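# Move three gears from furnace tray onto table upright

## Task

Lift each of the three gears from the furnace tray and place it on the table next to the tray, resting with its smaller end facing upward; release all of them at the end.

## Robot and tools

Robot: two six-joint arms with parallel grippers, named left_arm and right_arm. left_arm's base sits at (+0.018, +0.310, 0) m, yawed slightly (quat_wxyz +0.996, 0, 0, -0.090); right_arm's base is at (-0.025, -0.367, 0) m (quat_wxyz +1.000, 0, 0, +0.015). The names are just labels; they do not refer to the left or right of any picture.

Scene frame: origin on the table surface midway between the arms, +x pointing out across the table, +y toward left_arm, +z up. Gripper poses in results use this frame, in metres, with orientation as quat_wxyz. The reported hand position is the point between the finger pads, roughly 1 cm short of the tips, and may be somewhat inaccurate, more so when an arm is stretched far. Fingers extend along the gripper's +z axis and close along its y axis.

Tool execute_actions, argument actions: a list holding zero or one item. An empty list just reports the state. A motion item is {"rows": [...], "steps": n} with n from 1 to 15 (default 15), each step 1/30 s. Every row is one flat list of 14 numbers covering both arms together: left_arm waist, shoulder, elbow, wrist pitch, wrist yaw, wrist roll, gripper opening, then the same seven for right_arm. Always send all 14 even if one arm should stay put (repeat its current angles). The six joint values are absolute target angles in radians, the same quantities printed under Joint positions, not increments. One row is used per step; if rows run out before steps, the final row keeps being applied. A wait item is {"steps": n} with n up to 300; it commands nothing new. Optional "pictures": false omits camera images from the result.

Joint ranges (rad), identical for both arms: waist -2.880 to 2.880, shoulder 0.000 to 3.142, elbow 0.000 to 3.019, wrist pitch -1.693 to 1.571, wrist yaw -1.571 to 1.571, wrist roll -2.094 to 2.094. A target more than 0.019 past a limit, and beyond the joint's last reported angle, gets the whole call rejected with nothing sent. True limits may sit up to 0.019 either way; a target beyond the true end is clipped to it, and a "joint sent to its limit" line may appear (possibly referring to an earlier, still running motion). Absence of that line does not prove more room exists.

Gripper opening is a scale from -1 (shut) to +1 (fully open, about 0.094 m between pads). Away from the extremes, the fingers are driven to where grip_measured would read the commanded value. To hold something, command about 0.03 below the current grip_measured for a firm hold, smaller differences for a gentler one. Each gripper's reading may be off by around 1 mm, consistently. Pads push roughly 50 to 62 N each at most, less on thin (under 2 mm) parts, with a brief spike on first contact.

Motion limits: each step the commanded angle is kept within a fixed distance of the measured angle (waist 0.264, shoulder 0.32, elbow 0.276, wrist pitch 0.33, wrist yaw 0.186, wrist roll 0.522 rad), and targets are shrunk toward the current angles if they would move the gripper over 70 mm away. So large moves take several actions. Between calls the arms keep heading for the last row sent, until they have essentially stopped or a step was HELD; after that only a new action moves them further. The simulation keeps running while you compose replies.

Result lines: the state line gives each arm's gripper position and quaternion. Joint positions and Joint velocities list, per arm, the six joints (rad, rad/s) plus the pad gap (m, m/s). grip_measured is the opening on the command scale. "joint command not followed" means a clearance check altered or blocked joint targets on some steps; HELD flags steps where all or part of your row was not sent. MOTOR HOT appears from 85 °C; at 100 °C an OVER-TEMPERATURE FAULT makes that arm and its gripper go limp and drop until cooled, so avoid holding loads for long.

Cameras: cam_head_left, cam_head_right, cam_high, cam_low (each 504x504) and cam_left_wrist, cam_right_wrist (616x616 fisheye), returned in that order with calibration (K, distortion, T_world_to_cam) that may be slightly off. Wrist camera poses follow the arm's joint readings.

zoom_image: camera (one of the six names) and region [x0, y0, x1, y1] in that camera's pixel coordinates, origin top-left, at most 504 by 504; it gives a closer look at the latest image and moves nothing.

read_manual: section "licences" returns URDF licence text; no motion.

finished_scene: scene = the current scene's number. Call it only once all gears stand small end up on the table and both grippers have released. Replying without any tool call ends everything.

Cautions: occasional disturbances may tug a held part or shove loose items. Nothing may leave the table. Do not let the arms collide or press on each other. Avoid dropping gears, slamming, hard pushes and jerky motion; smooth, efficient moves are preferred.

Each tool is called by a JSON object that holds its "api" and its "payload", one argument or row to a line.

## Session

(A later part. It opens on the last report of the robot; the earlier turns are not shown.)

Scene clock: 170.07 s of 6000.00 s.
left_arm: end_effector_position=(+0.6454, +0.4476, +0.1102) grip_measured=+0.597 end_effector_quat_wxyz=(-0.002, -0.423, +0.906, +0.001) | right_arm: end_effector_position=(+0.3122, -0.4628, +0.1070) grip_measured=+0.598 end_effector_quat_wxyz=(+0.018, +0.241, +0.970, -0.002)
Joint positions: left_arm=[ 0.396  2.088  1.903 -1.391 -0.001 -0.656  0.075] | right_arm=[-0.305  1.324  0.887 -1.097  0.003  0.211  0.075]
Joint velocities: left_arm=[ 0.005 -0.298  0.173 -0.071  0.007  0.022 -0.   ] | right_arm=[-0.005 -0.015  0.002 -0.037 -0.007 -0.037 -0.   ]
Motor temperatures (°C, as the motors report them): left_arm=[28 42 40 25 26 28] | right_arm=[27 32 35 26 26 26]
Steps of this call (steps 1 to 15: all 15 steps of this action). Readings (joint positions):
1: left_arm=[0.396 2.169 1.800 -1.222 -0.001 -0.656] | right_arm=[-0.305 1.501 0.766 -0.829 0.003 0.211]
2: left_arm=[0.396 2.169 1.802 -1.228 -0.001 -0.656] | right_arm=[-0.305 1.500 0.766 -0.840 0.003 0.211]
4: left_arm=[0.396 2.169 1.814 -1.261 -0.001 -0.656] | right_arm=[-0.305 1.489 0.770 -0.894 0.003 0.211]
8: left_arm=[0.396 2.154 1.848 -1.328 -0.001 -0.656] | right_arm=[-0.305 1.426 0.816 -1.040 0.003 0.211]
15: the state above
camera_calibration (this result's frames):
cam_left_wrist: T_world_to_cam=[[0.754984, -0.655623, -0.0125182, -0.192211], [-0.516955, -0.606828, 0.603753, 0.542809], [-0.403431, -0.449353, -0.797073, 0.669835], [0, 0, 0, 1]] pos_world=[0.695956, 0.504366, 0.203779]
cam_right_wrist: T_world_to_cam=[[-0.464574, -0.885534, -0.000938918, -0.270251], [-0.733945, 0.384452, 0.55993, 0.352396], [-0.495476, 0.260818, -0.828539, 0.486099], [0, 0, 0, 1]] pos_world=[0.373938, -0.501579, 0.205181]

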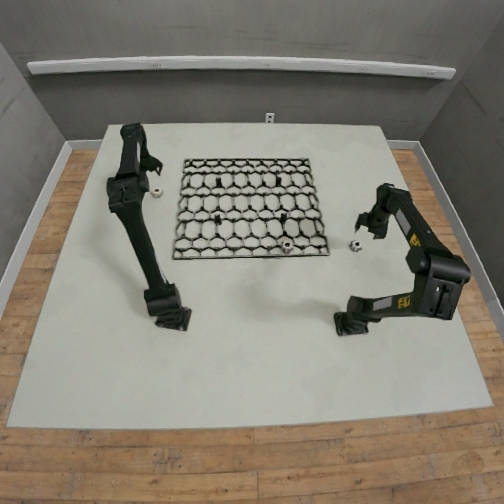

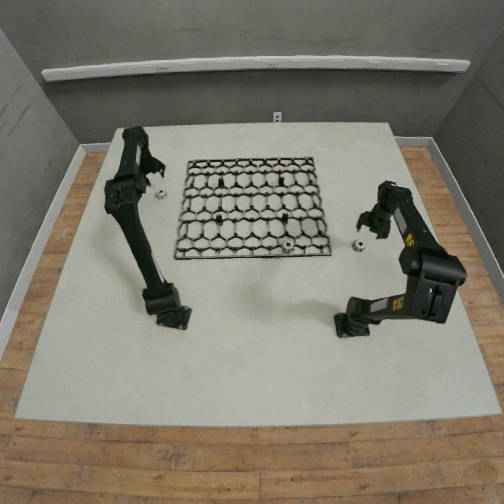

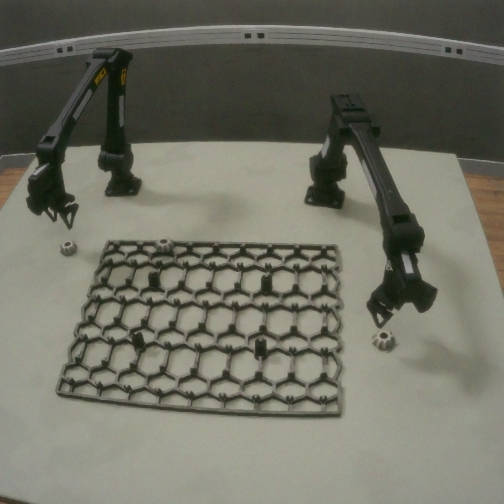

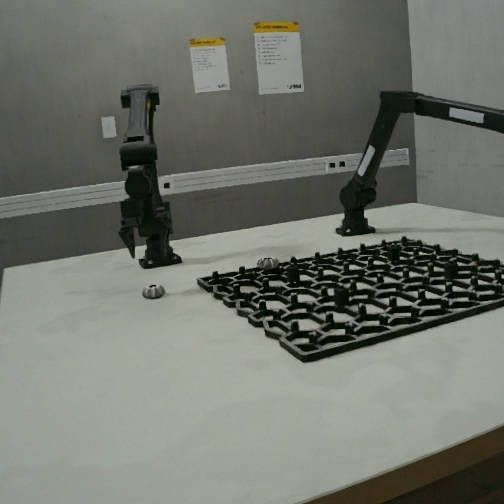

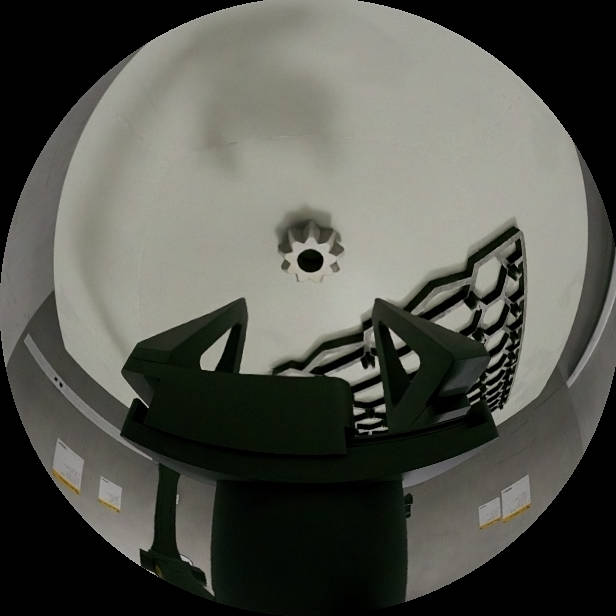

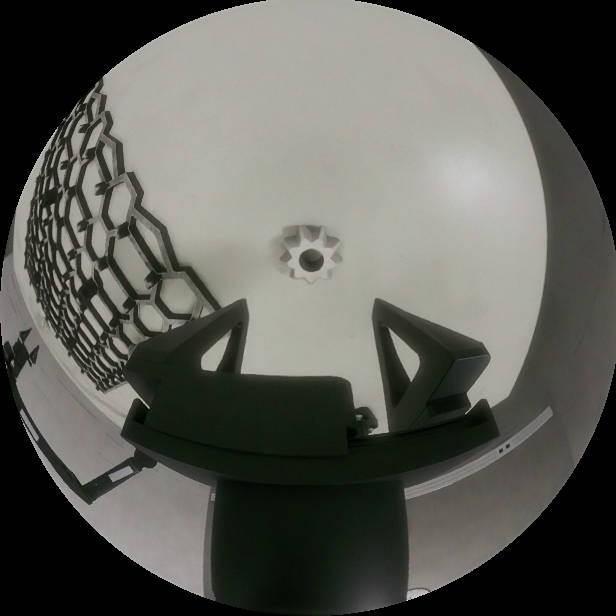

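{"api": "execute_actions", "payload": {
  "actions": [
    {"rows":[[0.40,2.05,1.95,-1.41,0,-0.66,0.6,-0.27,1.35,0.91,-1.10,0,0.22,0.6],[0.40,2.05,1.95,-1.41,0,-0.66,0.6,-0.22,1.36,0.92,-1.10,0,0.25,0.6],[0.40,2.05,1.95,-1.41,0,-0.66,0.6,-0.15,1.375,0.93,-1.095,0,0.28,0.6],[0.40,2.05,1.95,-1.41,0,-0.66,0.6,-0.08,1.39,0.94,-1.09,0,0.31,0.6],[0.40,2.05,1.95,-1.41,0,-0.66,0.6,0,1.405,0.95,-1.085,0,0.34,0.6],[0.40,2.05,1.95,-1.41,0,-0.66,0.6,0.08,1.42,0.96,-1.08,0,0.38,0.6],[0.40,2.05,1.95,-1.41,0,-0.66,0.6,0.16,1.435,0.97,-1.075,0,0.42,0.6],[0.40,2.05,1.95,-1.41,0,-0.66,0.6,0.24,1.45,0.98,-1.07,0,0.45,0.6],[0.40,2.05,1.95,-1.41,0,-0.66,0.6,0.32,1.465,0.99,-1.065,0,0.48,0.6],[0.40,2.05,1.95,-1.41,0,-0.66,0.6,0.39,1.48,1.0,-1.06,0,0.51,0.6],[0.40,2.05,1.95,-1.41,0,-0.66,0.6,0.45,1.495,1.005,-1.055,0,0.54,0.6],[0.40,2.05,1.95,-1.41,0,-0.66,0.6,0.50,1.505,1.01,-1.05,0,0.56,0.6],[0.40,2.05,1.95,-1.41,0,-0.66,0.6,0.53,1.515,1.01,-1.045,0,0.58,0.6],[0.40,2.05,1.95,-1.41,0,-0.66,0.6,0.55,1.52,1.01,-1.045,0,0.59,0.6]],"steps":15}
  ],
  "pictures": false
}}

{"api": "execute_actions", "payload": {
  "actions": [
    {"steps":20}
  ]
}}

Scene clock: 182.77 s of 6000.00 s.
left_arm: end_effector_position=(+0.6498, +0.4486, +0.1406) grip_measured=+0.597 end_effector_quat_wxyz=(+0.022, -0.422, +0.906, -0.005) | right_arm: end_effector_position=(+0.3186, -0.2035, +0.0720) grip_measured=+0.598 end_effector_quat_wxyz=(-0.011, +0.002, +1.000, -0.008)
Joint positions: left_arm=[ 0.396  2.049  1.921 -1.396 -0.001 -0.656  0.075] | right_arm=[ 0.417  1.489  0.951 -1.059  0.004  0.451  0.075]
Joint velocities: left_arm=[-0.015  0.005  0.002  0.002 -0.051  0.007  0.   ] | right_arm=[ 1.773  0.376  0.178  0.115  0.007  0.784 -0.001]
Motor temperatures (°C, as the motors report them): left_arm=[28 42 41 25 26 28] | right_arm=[27 32 37 26 26 26]
Steps of this call (steps 1 to 30: the robot went on to your last target; steps 31 to 90: nothing new was sent; then 9.20 s passed at rest; steps 91 to 105: all 15 steps of this action). Readings (joint positions):
91: left_arm=[0.396 2.049 1.921 -1.396 -0.001 -0.656] | right_arm=[-0.303 1.341 0.887 -1.102 0.003 0.211]
92: left_arm=[0.396 2.049 1.921 -1.396 -0.001 -0.656] | right_arm=[-0.295 1.341 0.887 -1.102 0.003 0.215]
94: left_arm=[0.396 2.049 1.921 -1.396 -0.001 -0.656] | right_arm=[-0.239 1.347 0.889 -1.102 0.005 0.238]
98: left_arm=[0.396 2.049 1.921 -1.396 -0.001 -0.656] | right_arm=[-0.011 1.387 0.902 -1.092 0.005 0.302]
105: the state above

Scene clock: 183.43 s of 6000.00 s.
left_arm: end_effector_position=(+0.6498, +0.4486, +0.1406) grip_measured=+0.597 end_effector_quat_wxyz=(+0.022, -0.422, +0.906, -0.005) | right_arm: end_effector_position=(+0.3007, -0.1542, +0.0655) grip_measured=+0.598 end_effector_quat_wxyz=(-0.014, -0.001, +1.000, -0.007)
Joint positions: left_arm=[ 0.396  2.049  1.921 -1.396 -0.001 -0.656  0.075] | right_arm=[ 0.548  1.523  0.97  -1.049 -0.003  0.575  0.075]
Joint velocities: left_arm=[-0.005  0.005  0.022  0.012  0.081 -0.022 -0.001] | right_arm=[-0.005  0.015  0.012 -0.002 -0.037 -0.051  0.   ]
Motor temperatures (°C, as the motors report them): left_arm=[28 42 41 25 26 28] | right_arm=[27 32 37 26 26 26]
Steps of this call (steps 1 to 20: the robot went on to your last target). Readings (joint positions):
1: left_arm=[0.396 2.049 1.921 -1.396 -0.001 -0.656] | right_arm=[0.474 1.501 0.958 -1.055 0.004 0.475]
2: left_arm=[0.396 2.049 1.921 -1.396 -0.001 -0.656] | right_arm=[0.524 1.512 0.964 -1.052 0.001 0.494]
4: left_arm=[0.396 2.049 1.921 -1.396 -0.001 -0.656] | right_arm=[0.586 1.522 0.969 -1.049 -0.003 0.522]
8: left_arm=[0.396 2.049 1.921 -1.396 -0.001 -0.656] | right_arm=[0.581 1.523 0.970 -1.049 -0.003 0.553]
20: the state above
camera_calibration (this result's frames):
cam_left_wrist: T_world_to_cam=[[0.754848, -0.655653, 0.0179844, -0.198662], [-0.546274, -0.613272, 0.57051, 0.553866], [-0.363028, -0.440473, -0.821093, 0.669407], [0, 0, 0, 1]] pos_world=[0.695536, 0.504273, 0.237232]
cam_right_wrist: T_world_to_cam=[[0.00626772, -0.999813, 0.0182719, -0.162827], [-0.790421, 0.00623916, 0.612532, 0.203739], [-0.612532, -0.0182817, -0.790235, 0.355212], [0, 0, 0, 1]] pos_world=[0.379639, -0.157574, 0.158879]

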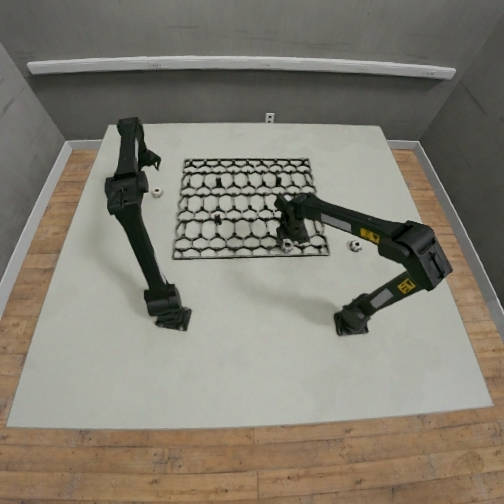

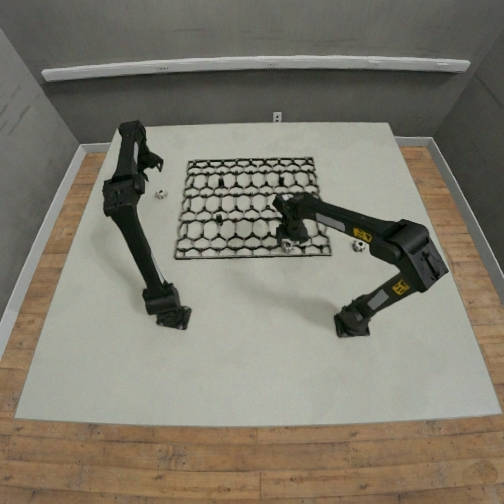

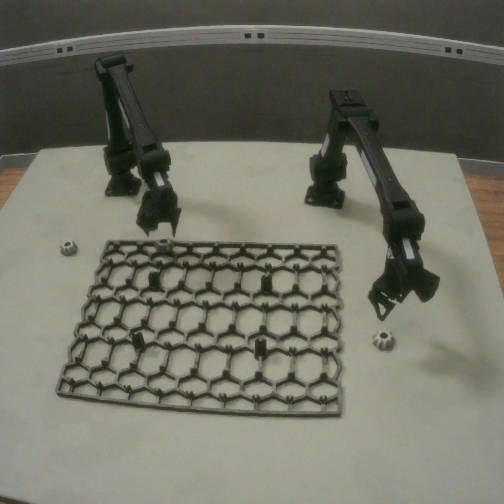

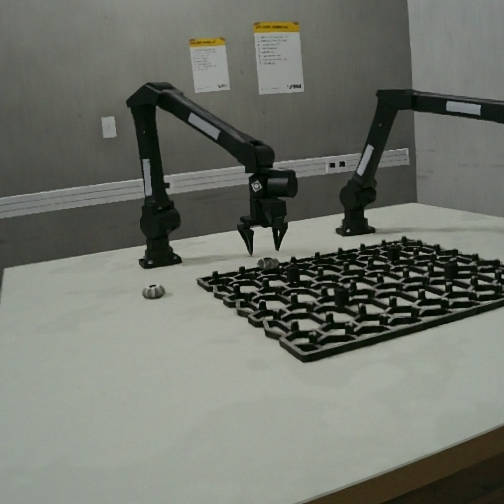

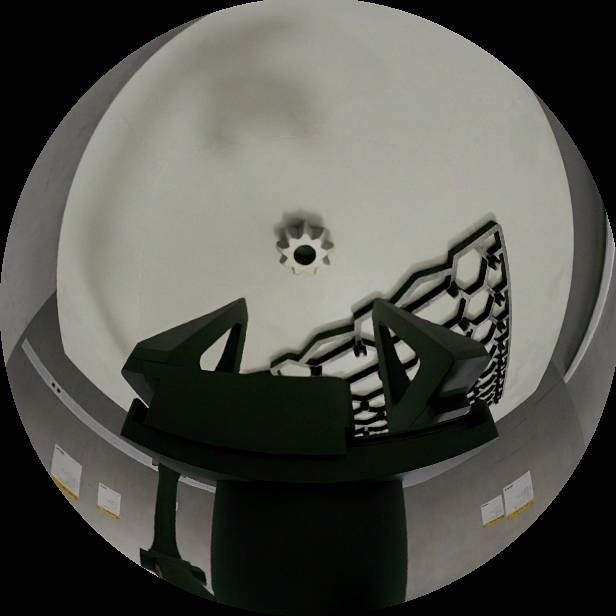

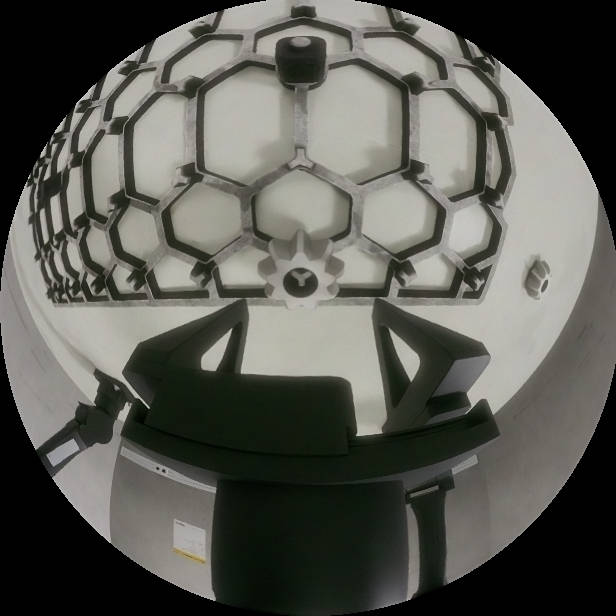

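Go to z=0.05 with correct pitch.

{"api": "execute_actions", "payload": {
  "actions": [
    {"rows":[[0.40,2.05,1.95,-1.41,0,-0.66,0.6,0.555,1.53,0.98,-1.03,0,0.59,0.6],[0.40,2.05,1.95,-1.41,0,-0.66,0.6,0.555,1.535,0.975,-1.01,0,0.59,0.6],[0.40,2.05,1.95,-1.41,0,-0.66,0.6,0.555,1.54,0.97,-0.99,0,0.59,0.6],[0.40,2.05,1.95,-1.41,0,-0.66,0.6,0.555,1.545,0.965,-0.975,0,0.59,0.6],[0.40,2.05,1.95,-1.41,0,-0.66,0.6,0.555,1.555,0.96,-0.96,0,0.59,0.6]],"steps":15}
  ]
}}

Scene clock: 189.60 s of 6000.00 s.
left_arm: end_effector_position=(+0.6498, +0.4486, +0.1406) grip_measured=+0.597 end_effector_quat_wxyz=(+0.022, -0.422, +0.906, -0.005) | right_arm: end_effector_position=(+0.3139, -0.1456, +0.0561) grip_measured=+0.598 end_effector_quat_wxyz=(+0.008, -0.001, +1.000, +0.007)
Joint positions: left_arm=[ 0.396  2.049  1.921 -1.396 -0.001 -0.656  0.075] | right_arm=[ 0.548  1.544  0.965 -0.97  -0.003  0.577  0.075]
Joint velocities: left_arm=[-0.005  0.005 -0.002 -0.012  0.022 -0.081 -0.   ] | right_arm=[ 0.005  0.005 -0.012  0.007 -0.066  0.051 -0.001]
Motor temperatures (°C, as the motors report them): left_arm=[28 42 41 25 26 28] | right_arm=[27 32 38 26 26 26]
Steps of this call (steps 1 to 15: the robot went on to your last target; steps 16 to 90: nothing new was sent; then 2.67 s passed at rest; steps 91 to 105: all 15 steps of this action). Readings (joint positions):
91: left_arm=[0.396 2.049 1.921 -1.396 -0.001 -0.656] | right_arm=[0.548 1.523 0.970 -1.048 -0.003 0.576]
92: left_arm=[0.396 2.049 1.921 -1.396 -0.001 -0.656] | right_arm=[0.548 1.523 0.970 -1.042 -0.003 0.577]
94: left_arm=[0.396 2.049 1.921 -1.396 -0.001 -0.656] | right_arm=[0.548 1.524 0.970 -1.017 -0.003 0.577]
98: left_arm=[0.396 2.049 1.921 -1.396 -0.001 -0.656] | right_arm=[0.548 1.534 0.970 -0.975 -0.003 0.577]
105: the state above
camera_calibration (this result's frames):
cam_left_wrist: T_world_to_cam=[[0.754848, -0.655653, 0.0179844, -0.198662], [-0.546274, -0.613272, 0.57051, 0.553866], [-0.363028, -0.440473, -0.821093, 0.669407], [0, 0, 0, 1]] pos_world=[0.695536, 0.504273, 0.237232]
cam_right_wrist: T_world_to_cam=[[0.00457141, -0.999933, -0.0106681, -0.151997], [-0.817021, -0.00988602, 0.576524, 0.2279], [-0.57659, 0.00608055, -0.817011, 0.349765], [0, 0, 0, 1]] pos_world=[0.388565, -0.151861, 0.152751]

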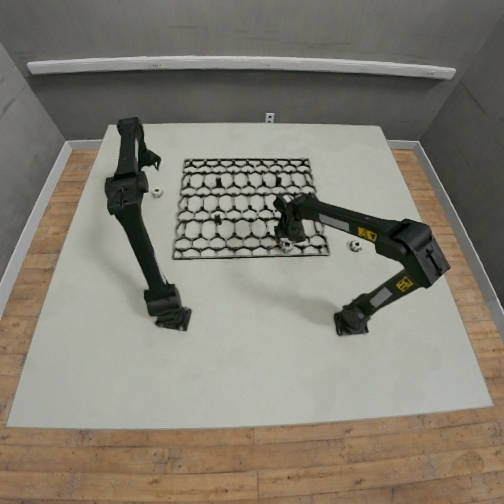

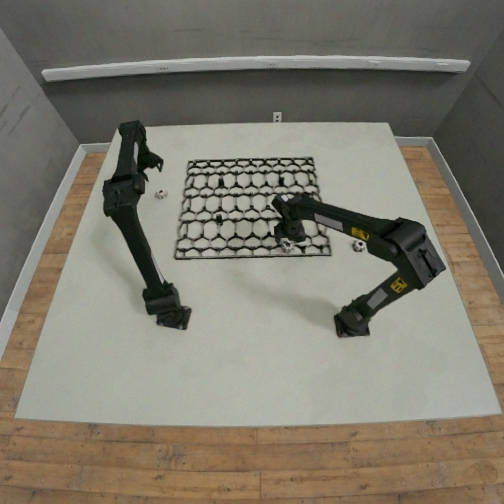

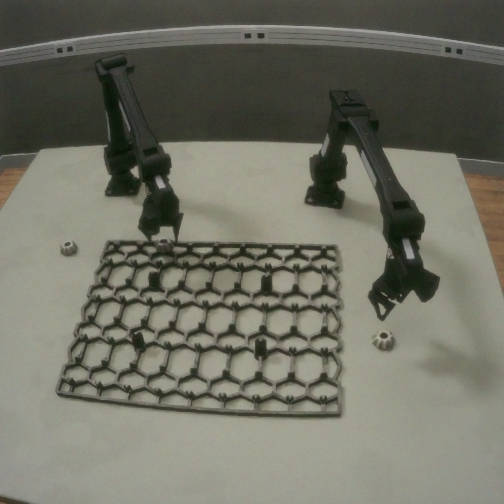

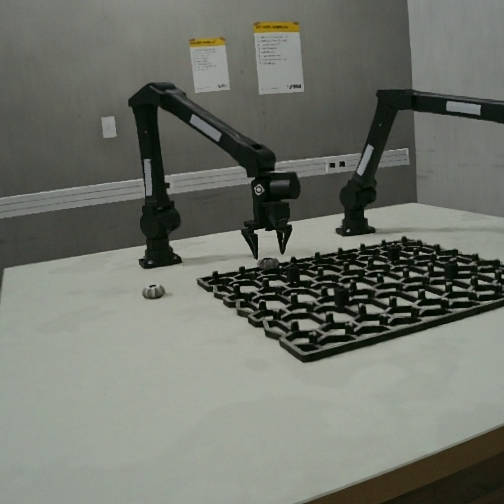

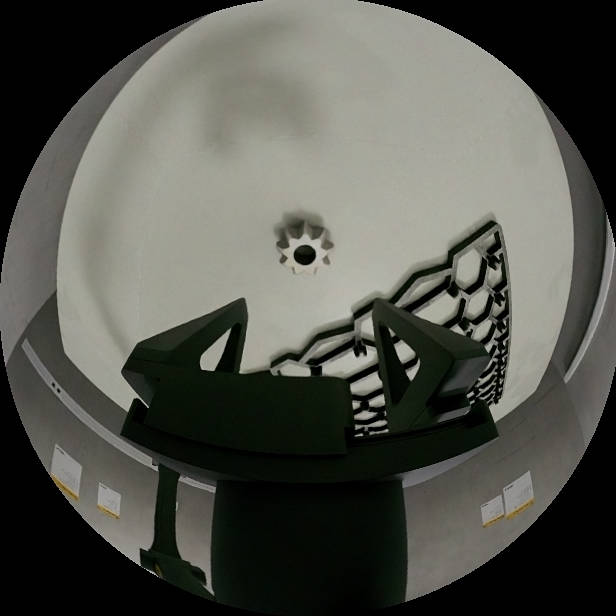

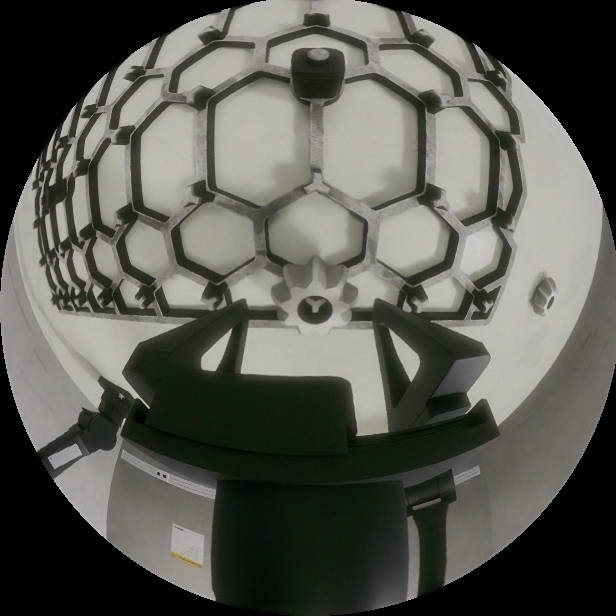

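{"api": "execute_actions", "payload": {
  "actions": [
    {"rows":[[0.40,2.05,1.95,-1.41,0,-0.66,0.6,0.555,1.555,0.955,-0.965,0,0.59,0.6],[0.40,2.05,1.95,-1.41,0,-0.66,0.6,0.555,1.555,0.95,-0.965,0,0.59,0.6],[0.40,2.05,1.95,-1.41,0,-0.66,0.6,0.555,1.558,0.945,-0.96,0,0.59,0.6],[0.40,2.05,1.95,-1.41,0,-0.66,0.6,0.555,1.564,0.941,-0.95,0,0.59,0.6],[0.40,2.05,1.95,-1.41,0,-0.66,0.6,0.555,1.57,0.937,-0.94,0,0.59,0.6],[0.40,2.05,1.95,-1.41,0,-0.66,0.6,0.555,1.576,0.933,-0.93,0,0.59,0.6],[0.40,2.05,1.95,-1.41,0,-0.66,0.6,0.555,1.582,0.929,-0.92,0,0.59,0.6],[0.40,2.05,1.95,-1.41,0,-0.66,0.6,0.555,1.588,0.925,-0.91,0,0.59,0.6],[0.40,2.05,1.95,-1.41,0,-0.66,0.6,0.555,1.594,0.921,-0.90,0,0.59,0.6],[0.40,2.05,1.95,-1.41,0,-0.66,0.6,0.555,1.60,0.918,-0.89,0,0.59,0.6],[0.40,2.05,1.95,-1.41,0,-0.66,0.6,0.555,1.602,0.916,-0.885,0,0.59,0.6]],"steps":15}
  ],
  "pictures": false
}}

{"api": "execute_actions", "payload": {
  "actions": [
    {"steps":10}
  ]
}}

Scene clock: 200.43 s of 6000.00 s.
left_arm: end_effector_position=(+0.6498, +0.4486, +0.1406) grip_measured=+0.597 end_effector_quat_wxyz=(+0.022, -0.422, +0.906, -0.005) | right_arm: end_effector_position=(+0.3067, -0.1503, +0.0217) grip_measured=+0.598 end_effector_quat_wxyz=(-0.003, -0.001, +1.000, -0.000)
Joint positions: left_arm=[ 0.396  2.049  1.921 -1.396 -0.001 -0.656  0.075] | right_arm=[ 0.548  1.598  0.919 -0.897 -0.003  0.577  0.075]
Joint velocities: left_arm=[-0.005 -0.005  0.007 -0.007  0.051 -0.037 -0.001] | right_arm=[-0.005  0.063 -0.046  0.017 -0.007  0.007 -0.   ]
Motor temperatures (°C, as the motors report them): left_arm=[28 42 42 25 26 28] | right_arm=[27 32 37 26 26 26]
Steps of this call (steps 1 to 15: the robot went on to your last target; steps 16 to 90: nothing new was sent; then 7.33 s passed at rest; steps 91 to 105: all 15 steps of this action). Readings (joint positions):
91: left_arm=[0.396 2.049 1.921 -1.396 -0.001 -0.656] | right_arm=[0.548 1.544 0.965 -0.970 -0.003 0.577]
92: left_arm=[0.396 2.049 1.921 -1.396 -0.001 -0.656] | right_arm=[0.548 1.544 0.964 -0.970 -0.003 0.577]
94: left_arm=[0.396 2.049 1.921 -1.396 -0.001 -0.656] | right_arm=[0.548 1.544 0.958 -0.967 -0.003 0.577]
98: left_arm=[0.396 2.049 1.921 -1.396 -0.001 -0.656] | right_arm=[0.548 1.554 0.939 -0.939 -0.003 0.577]
105: the state above

Scene clock: 200.77 s of 6000.00 s.
left_arm: end_effector_position=(+0.6498, +0.4486, +0.1406) grip_measured=+0.597 end_effector_quat_wxyz=(+0.022, -0.422, +0.906, -0.005) | right_arm: end_effector_position=(+0.3066, -0.1504, +0.0207) grip_measured=+0.598 end_effector_quat_wxyz=(-0.003, -0.001, +1.000, -0.000)
Joint positions: left_arm=[ 0.396  2.049  1.921 -1.396 -0.001 -0.656  0.075] | right_arm=[ 0.548  1.599  0.918 -0.895 -0.003  0.577  0.075]
Joint velocities: left_arm=[-0.015  0.005  0.022 -0.017 -0.007 -0.007  0.   ] | right_arm=[ 0.005 -0.005 -0.002 -0.022  0.007  0.037 -0.   ]
Motor temperatures (°C, as the motors report them): left_arm=[28 42 42 25 26 28] | right_arm=[27 32 37 26 26 26]
Steps of this call (steps 1 to 10: the robot went on to your last target). Readings (joint positions):
1: left_arm=[0.396 2.049 1.921 -1.396 -0.001 -0.656] | right_arm=[0.548 1.599 0.918 -0.897 -0.003 0.577]
2: left_arm=[0.396 2.049 1.921 -1.396 -0.001 -0.656] | right_arm=[0.548 1.599 0.918 -0.897 -0.003 0.577]
4: left_arm=[0.396 2.049 1.921 -1.396 -0.001 -0.656] | right_arm=[0.548 1.599 0.918 -0.896 -0.003 0.577]
8: left_arm=[0.396 2.049 1.921 -1.396 -0.001 -0.656] | right_arm=[0.548 1.599 0.918 -0.895 -0.003 0.577]
10: the state above
camera_calibration (this result's frames):
cam_left_wrist: T_world_to_cam=[[0.754848, -0.655653, 0.0179844, -0.198662], [-0.546274, -0.613272, 0.57051, 0.553866], [-0.363028, -0.440473, -0.821093, 0.669407], [0, 0, 0, 1]] pos_world=[0.695536, 0.504273, 0.237232]
cam_right_wrist: T_world_to_cam=[[0.00449614, -0.999982, 0.00403179, -0.157394], [-0.803734, -0.00121486, 0.594988, 0.239124], [-0.594972, -0.00591564, -0.803725, 0.320248], [0, 0, 0, 1]] pos_world=[0.383438, -0.155206, 0.11575]

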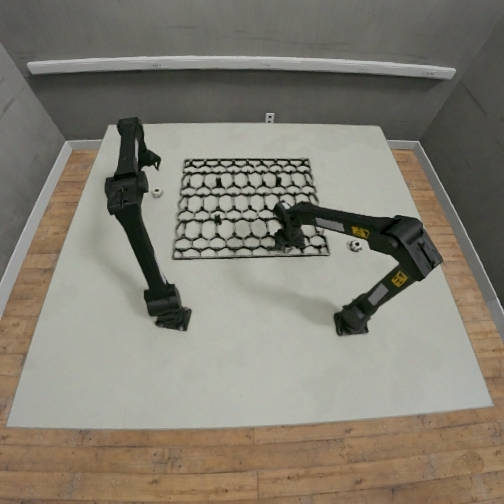

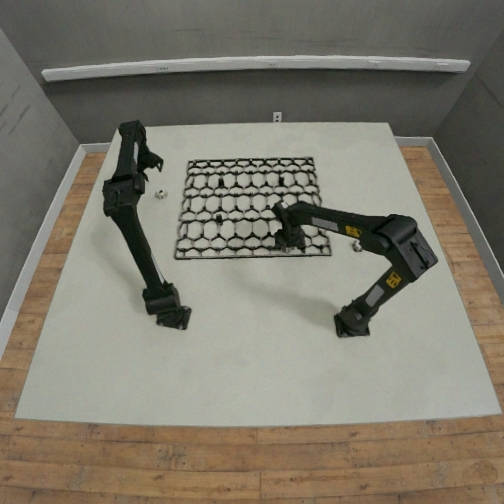

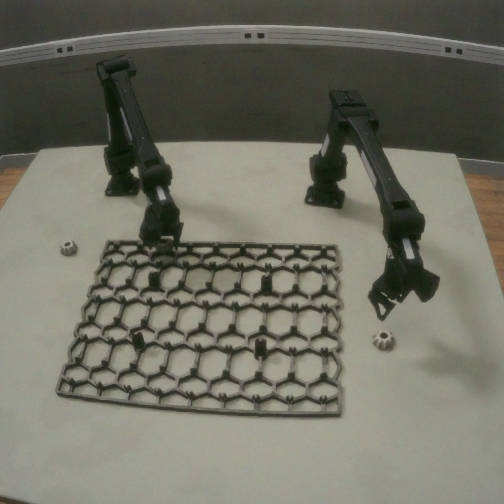

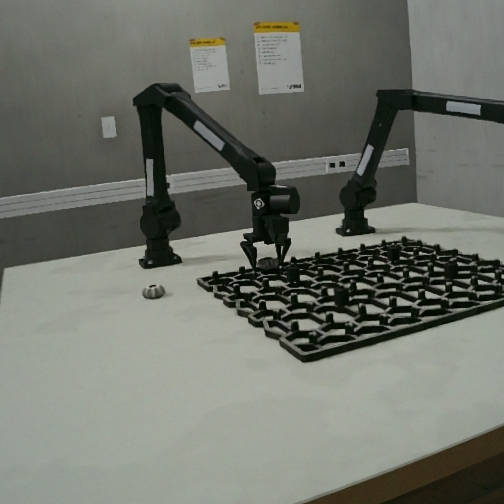

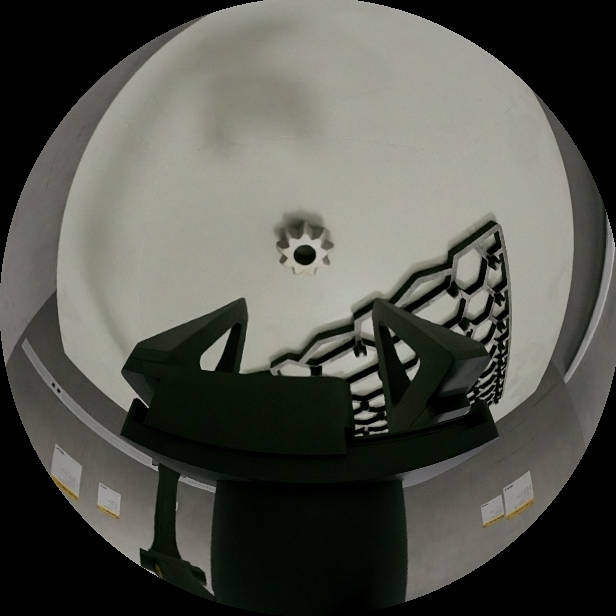

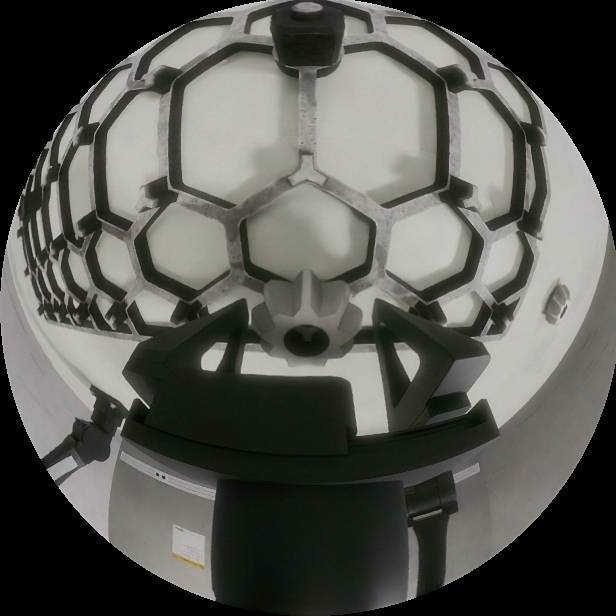

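Good. Close.

{"api": "execute_actions", "payload": {
  "actions": [
    {"rows":[[0.40,2.05,1.95,-1.41,0,-0.66,0.6,0.56,1.6,0.918,-0.885,0,0.59,0.52],[0.40,2.05,1.95,-1.41,0,-0.66,0.6,0.56,1.6,0.918,-0.885,0,0.59,0.44],[0.40,2.05,1.95,-1.41,0,-0.66,0.6,0.56,1.6,0.918,-0.885,0,0.59,0.37],[0.40,2.05,1.95,-1.41,0,-0.66,0.6,0.56,1.6,0.918,-0.885,0,0.59,0.31],[0.40,2.05,1.95,-1.41,0,-0.66,0.6,0.56,1.6,0.918,-0.885,0,0.59,0.27],[0.40,2.05,1.95,-1.41,0,-0.66,0.6,0.56,1.6,0.918,-0.885,0,0.59,0.24],[0.40,2.05,1.95,-1.41,0,-0.66,0.6,0.56,1.6,0.918,-0.885,0,0.59,0.22],[0.40,2.05,1.95,-1.41,0,-0.66,0.6,0.56,1.6,0.918,-0.885,0,0.59,0.2],[0.40,2.05,1.95,-1.41,0,-0.66,0.6,0.56,1.6,0.918,-0.885,0,0.59,0.18],[0.40,2.05,1.95,-1.41,0,-0.66,0.6,0.56,1.6,0.918,-0.885,0,0.59,0.16],[0.40,2.05,1.95,-1.41,0,-0.66,0.6,0.56,1.6,0.918,-0.885,0,0.59,0.14]],"steps":15}
  ],
  "pictures": false
}}

Scene clock: 211.40 s of 6000.00 s.
left_arm: end_effector_position=(+0.6498, +0.4486, +0.1406) grip_measured=+0.597 end_effector_quat_wxyz=(+0.022, -0.422, +0.906, -0.005) | right_arm: end_effector_position=(+0.3058, -0.1487, +0.0207) grip_measured=+0.215 end_effector_quat_wxyz=(-0.002, -0.003, +1.000, -0.000)
Joint positions: left_arm=[ 0.396  2.049  1.921 -1.396 -0.001 -0.656  0.075] | right_arm=[ 0.553  1.599  0.918 -0.894 -0.002  0.577  0.057]
Joint velocities: left_arm=[-0.005 -0.005 -0.012 -0.012  0.022  0.037  0.   ] | right_arm=[-0.015 -0.005 -0.017  0.007  0.037 -0.022  0.   ]
Motor temperatures (°C, as the motors report them): left_arm=[28 42 42 25 26 28] | right_arm=[27 32 36 26 26 26]
Steps of this call (steps 1 to 15: the robot went on to your last target; steps 16 to 90: nothing new was sent; then 7.13 s passed at rest; steps 91 to 105: all 15 steps of this action). Readings (joint positions):
91: left_arm=[0.396 2.049 1.921 -1.396 -0.001 -0.656] | right_arm=[0.548 1.599 0.918 -0.895 -0.003 0.577]
92: left_arm=[0.396 2.049 1.921 -1.396 -0.001 -0.656] | right_arm=[0.549 1.599 0.918 -0.895 -0.003 0.577]
94: left_arm=[0.396 2.049 1.921 -1.396 -0.001 -0.656] | right_arm=[0.551 1.599 0.918 -0.895 -0.003 0.577]
98: left_arm=[0.396 2.049 1.921 -1.396 -0.001 -0.656] | right_arm=[0.553 1.599 0.918 -0.894 -0.002 0.577]
105: the state above

{"api": "execute_actions", "payload": {
  "actions": [
    {"rows":[[0.40,2.05,1.95,-1.41,0,-0.66,0.6,0.555,1.592,0.945,-0.905,0,0.58,0.165],[0.40,2.05,1.95,-1.41,0,-0.66,0.6,0.555,1.585,0.955,-0.917,0,0.58,0.165],[0.40,2.05,1.95,-1.41,0,-0.66,0.6,0.555,1.578,0.962,-0.93,0,0.58,0.165],[0.40,2.05,1.95,-1.41,0,-0.66,0.6,0.555,1.57,0.968,-0.943,0,0.58,0.165],[0.40,2.05,1.95,-1.41,0,-0.66,0.6,0.555,1.562,0.974,-0.956,0,0.58,0.165],[0.40,2.05,1.95,-1.41,0,-0.66,0.6,0.555,1.554,0.98,-0.97,0,0.58,0.165],[0.40,2.05,1.95,-1.41,0,-0.66,0.6,0.555,1.546,0.986,-0.983,0,0.58,0.165],[0.40,2.05,1.95,-1.41,0,-0.66,0.6,0.555,1.538,0.993,-0.997,0,0.58,0.165],[0.40,2.05,1.95,-1.41,0,-0.66,0.6,0.555,1.53,1.0,-1.011,0,0.58,0.165],[0.40,2.05,1.95,-1.41,0,-0.66,0.6,0.555,1.522,1.007,-1.025,0,0.58,0.165],[0.40,2.05,1.95,-1.41,0,-0.66,0.6,0.555,1.514,1.014,-1.04,0,0.58,0.165],[0.40,2.05,1.95,-1.41,0,-0.66,0.6,0.555,1.506,1.021,-1.054,0,0.58,0.165],[0.40,2.05,1.95,-1.41,0,-0.66,0.6,0.555,1.50,1.028,-1.068,0,0.58,0.165]],"steps":15}
  ],
  "pictures": false
}}

{"api": "execute_actions", "payload": {
  "actions": [
    {"steps":10}
  ]
}}

Scene clock: 220.07 s of 6000.00 s.
left_arm: end_effector_position=(+0.6498, +0.4486, +0.1406) grip_measured=+0.597 end_effector_quat_wxyz=(+0.022, -0.422, +0.906, -0.005) | right_arm: end_effector_position=(+0.2983, -0.1537, +0.0629) grip_measured=+0.215 end_effector_quat_wxyz=(-0.017, -0.003, +1.000, -0.010)
Joint positions: left_arm=[ 0.396  2.049  1.921 -1.396 -0.001 -0.656  0.075] | right_arm=[ 0.553  1.528  0.967 -1.049 -0.002  0.577  0.057]
Joint velocities: left_arm=[-0.005 -0.005 -0.007  0.002 -0.066 -0.022 -0.001] | right_arm=[-0.005 -0.278  0.056 -0.217  0.007 -0.051 -0.   ]
Motor temperatures (°C, as the motors report them): left_arm=[28 43 42 25 26 28] | right_arm=[27 32 36 26 26 26]
Steps of this call (steps 1 to 15: the robot went on to your last target; steps 16 to 90: nothing new was sent; then 5.17 s passed at rest; steps 91 to 105: all 15 steps of this action). Readings (joint positions):
91: left_arm=[0.396 2.049 1.921 -1.396 -0.001 -0.656] | right_arm=[0.553 1.599 0.918 -0.894 -0.002 0.577]
92: left_arm=[0.396 2.049 1.921 -1.396 -0.001 -0.656] | right_arm=[0.553 1.599 0.918 -0.896 -0.002 0.577]
94: left_arm=[0.396 2.049 1.921 -1.396 -0.001 -0.656] | right_arm=[0.553 1.599 0.920 -0.906 -0.002 0.577]
98: left_arm=[0.396 2.049 1.921 -1.396 -0.001 -0.656] | right_arm=[0.553 1.592 0.937 -0.945 -0.002 0.577]
105: the state above

Scene clock: 220.40 s of 6000.00 s.
left_arm: end_effector_position=(+0.6498, +0.4486, +0.1406) grip_measured=+0.597 end_effector_quat_wxyz=(+0.022, -0.422, +0.906, -0.005) | right_arm: end_effector_position=(+0.3006, -0.1521, +0.0726) grip_measured=+0.215 end_effector_quat_wxyz=(-0.010, -0.003, +1.000, -0.005)
Joint positions: left_arm=[ 0.396  2.049  1.921 -1.396 -0.001 -0.656  0.075] | right_arm=[ 0.553  1.51   0.976 -1.06  -0.002  0.577  0.057]
Joint velocities: left_arm=[-0.005 -0.015 -0.007  0.007 -0.007  0.007 -0.   ] | right_arm=[ 0.005  0.005 -0.007 -0.007  0.007 -0.051 -0.   ]
Motor temperatures (°C, as the motors report them): left_arm=[28 43 42 25 26 28] | right_arm=[27 32 36 26 26 26]
Steps of this call (steps 1 to 10: the robot went on to your last target). Readings (joint positions):
1: left_arm=[0.396 2.049 1.921 -1.396 -0.001 -0.656] | right_arm=[0.553 1.520 0.969 -1.054 -0.002 0.577]
2: left_arm=[0.396 2.049 1.921 -1.396 -0.001 -0.656] | right_arm=[0.553 1.514 0.972 -1.057 -0.002 0.577]
4: left_arm=[0.396 2.049 1.921 -1.396 -0.001 -0.656] | right_arm=[0.553 1.510 0.976 -1.058 -0.002 0.577]
8: left_arm=[0.396 2.049 1.921 -1.396 -0.001 -0.656] | right_arm=[0.553 1.510 0.976 -1.060 -0.002 0.577]
10: the state above
camera_calibration (this result's frames):
cam_left_wrist: T_world_to_cam=[[0.754848, -0.655653, 0.0179844, -0.198662], [-0.546274, -0.613272, 0.57051, 0.553866], [-0.363028, -0.440473, -0.821093, 0.669407], [0, 0, 0, 1]] pos_world=[0.695536, 0.504273, 0.237232]
cam_right_wrist: T_world_to_cam=[[0.00959106, -0.999856, 0.0139884, -0.161558], [-0.795364, 0.000850545, 0.606131, 0.200463], [-0.606056, -0.0169393, -0.795242, 0.35939], [0, 0, 0, 1]] pos_world=[0.378801, -0.155618, 0.166555]

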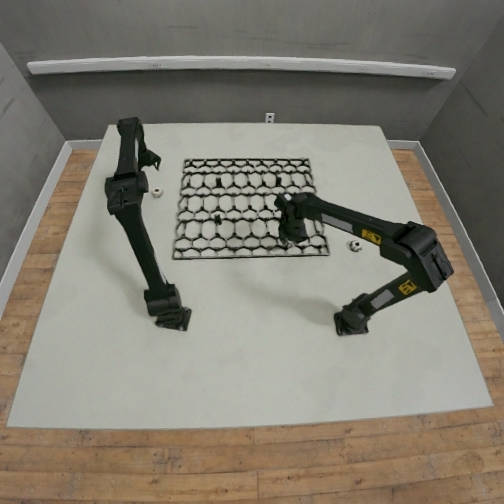

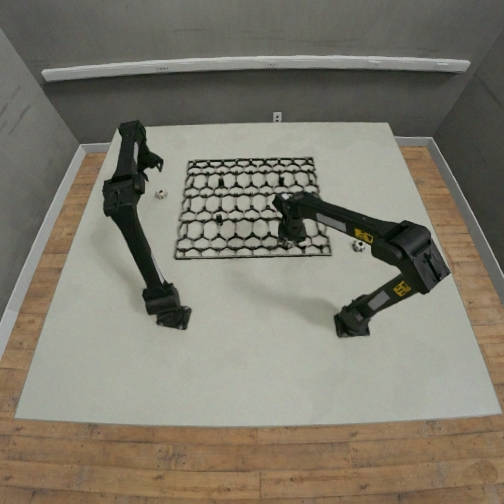

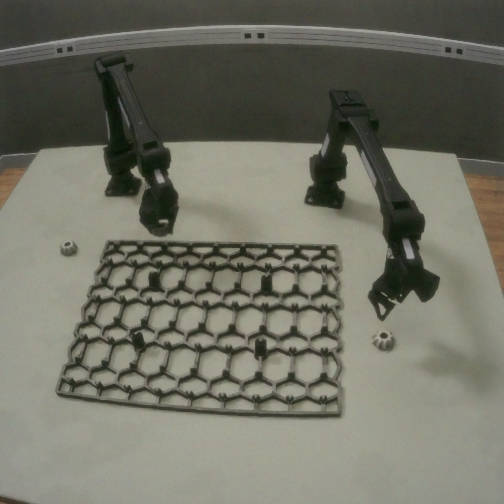

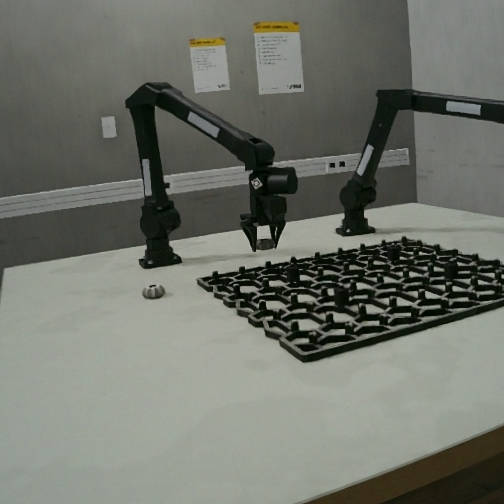

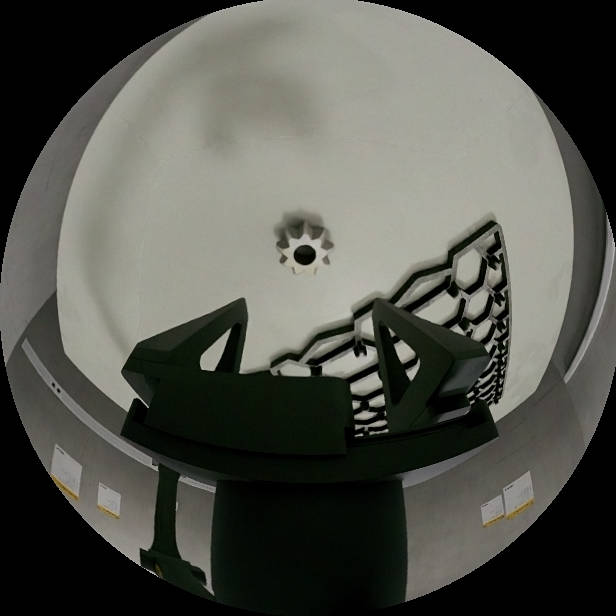

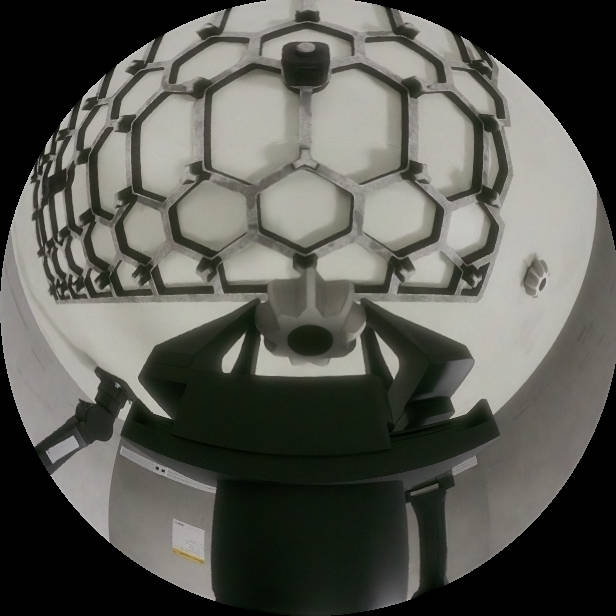

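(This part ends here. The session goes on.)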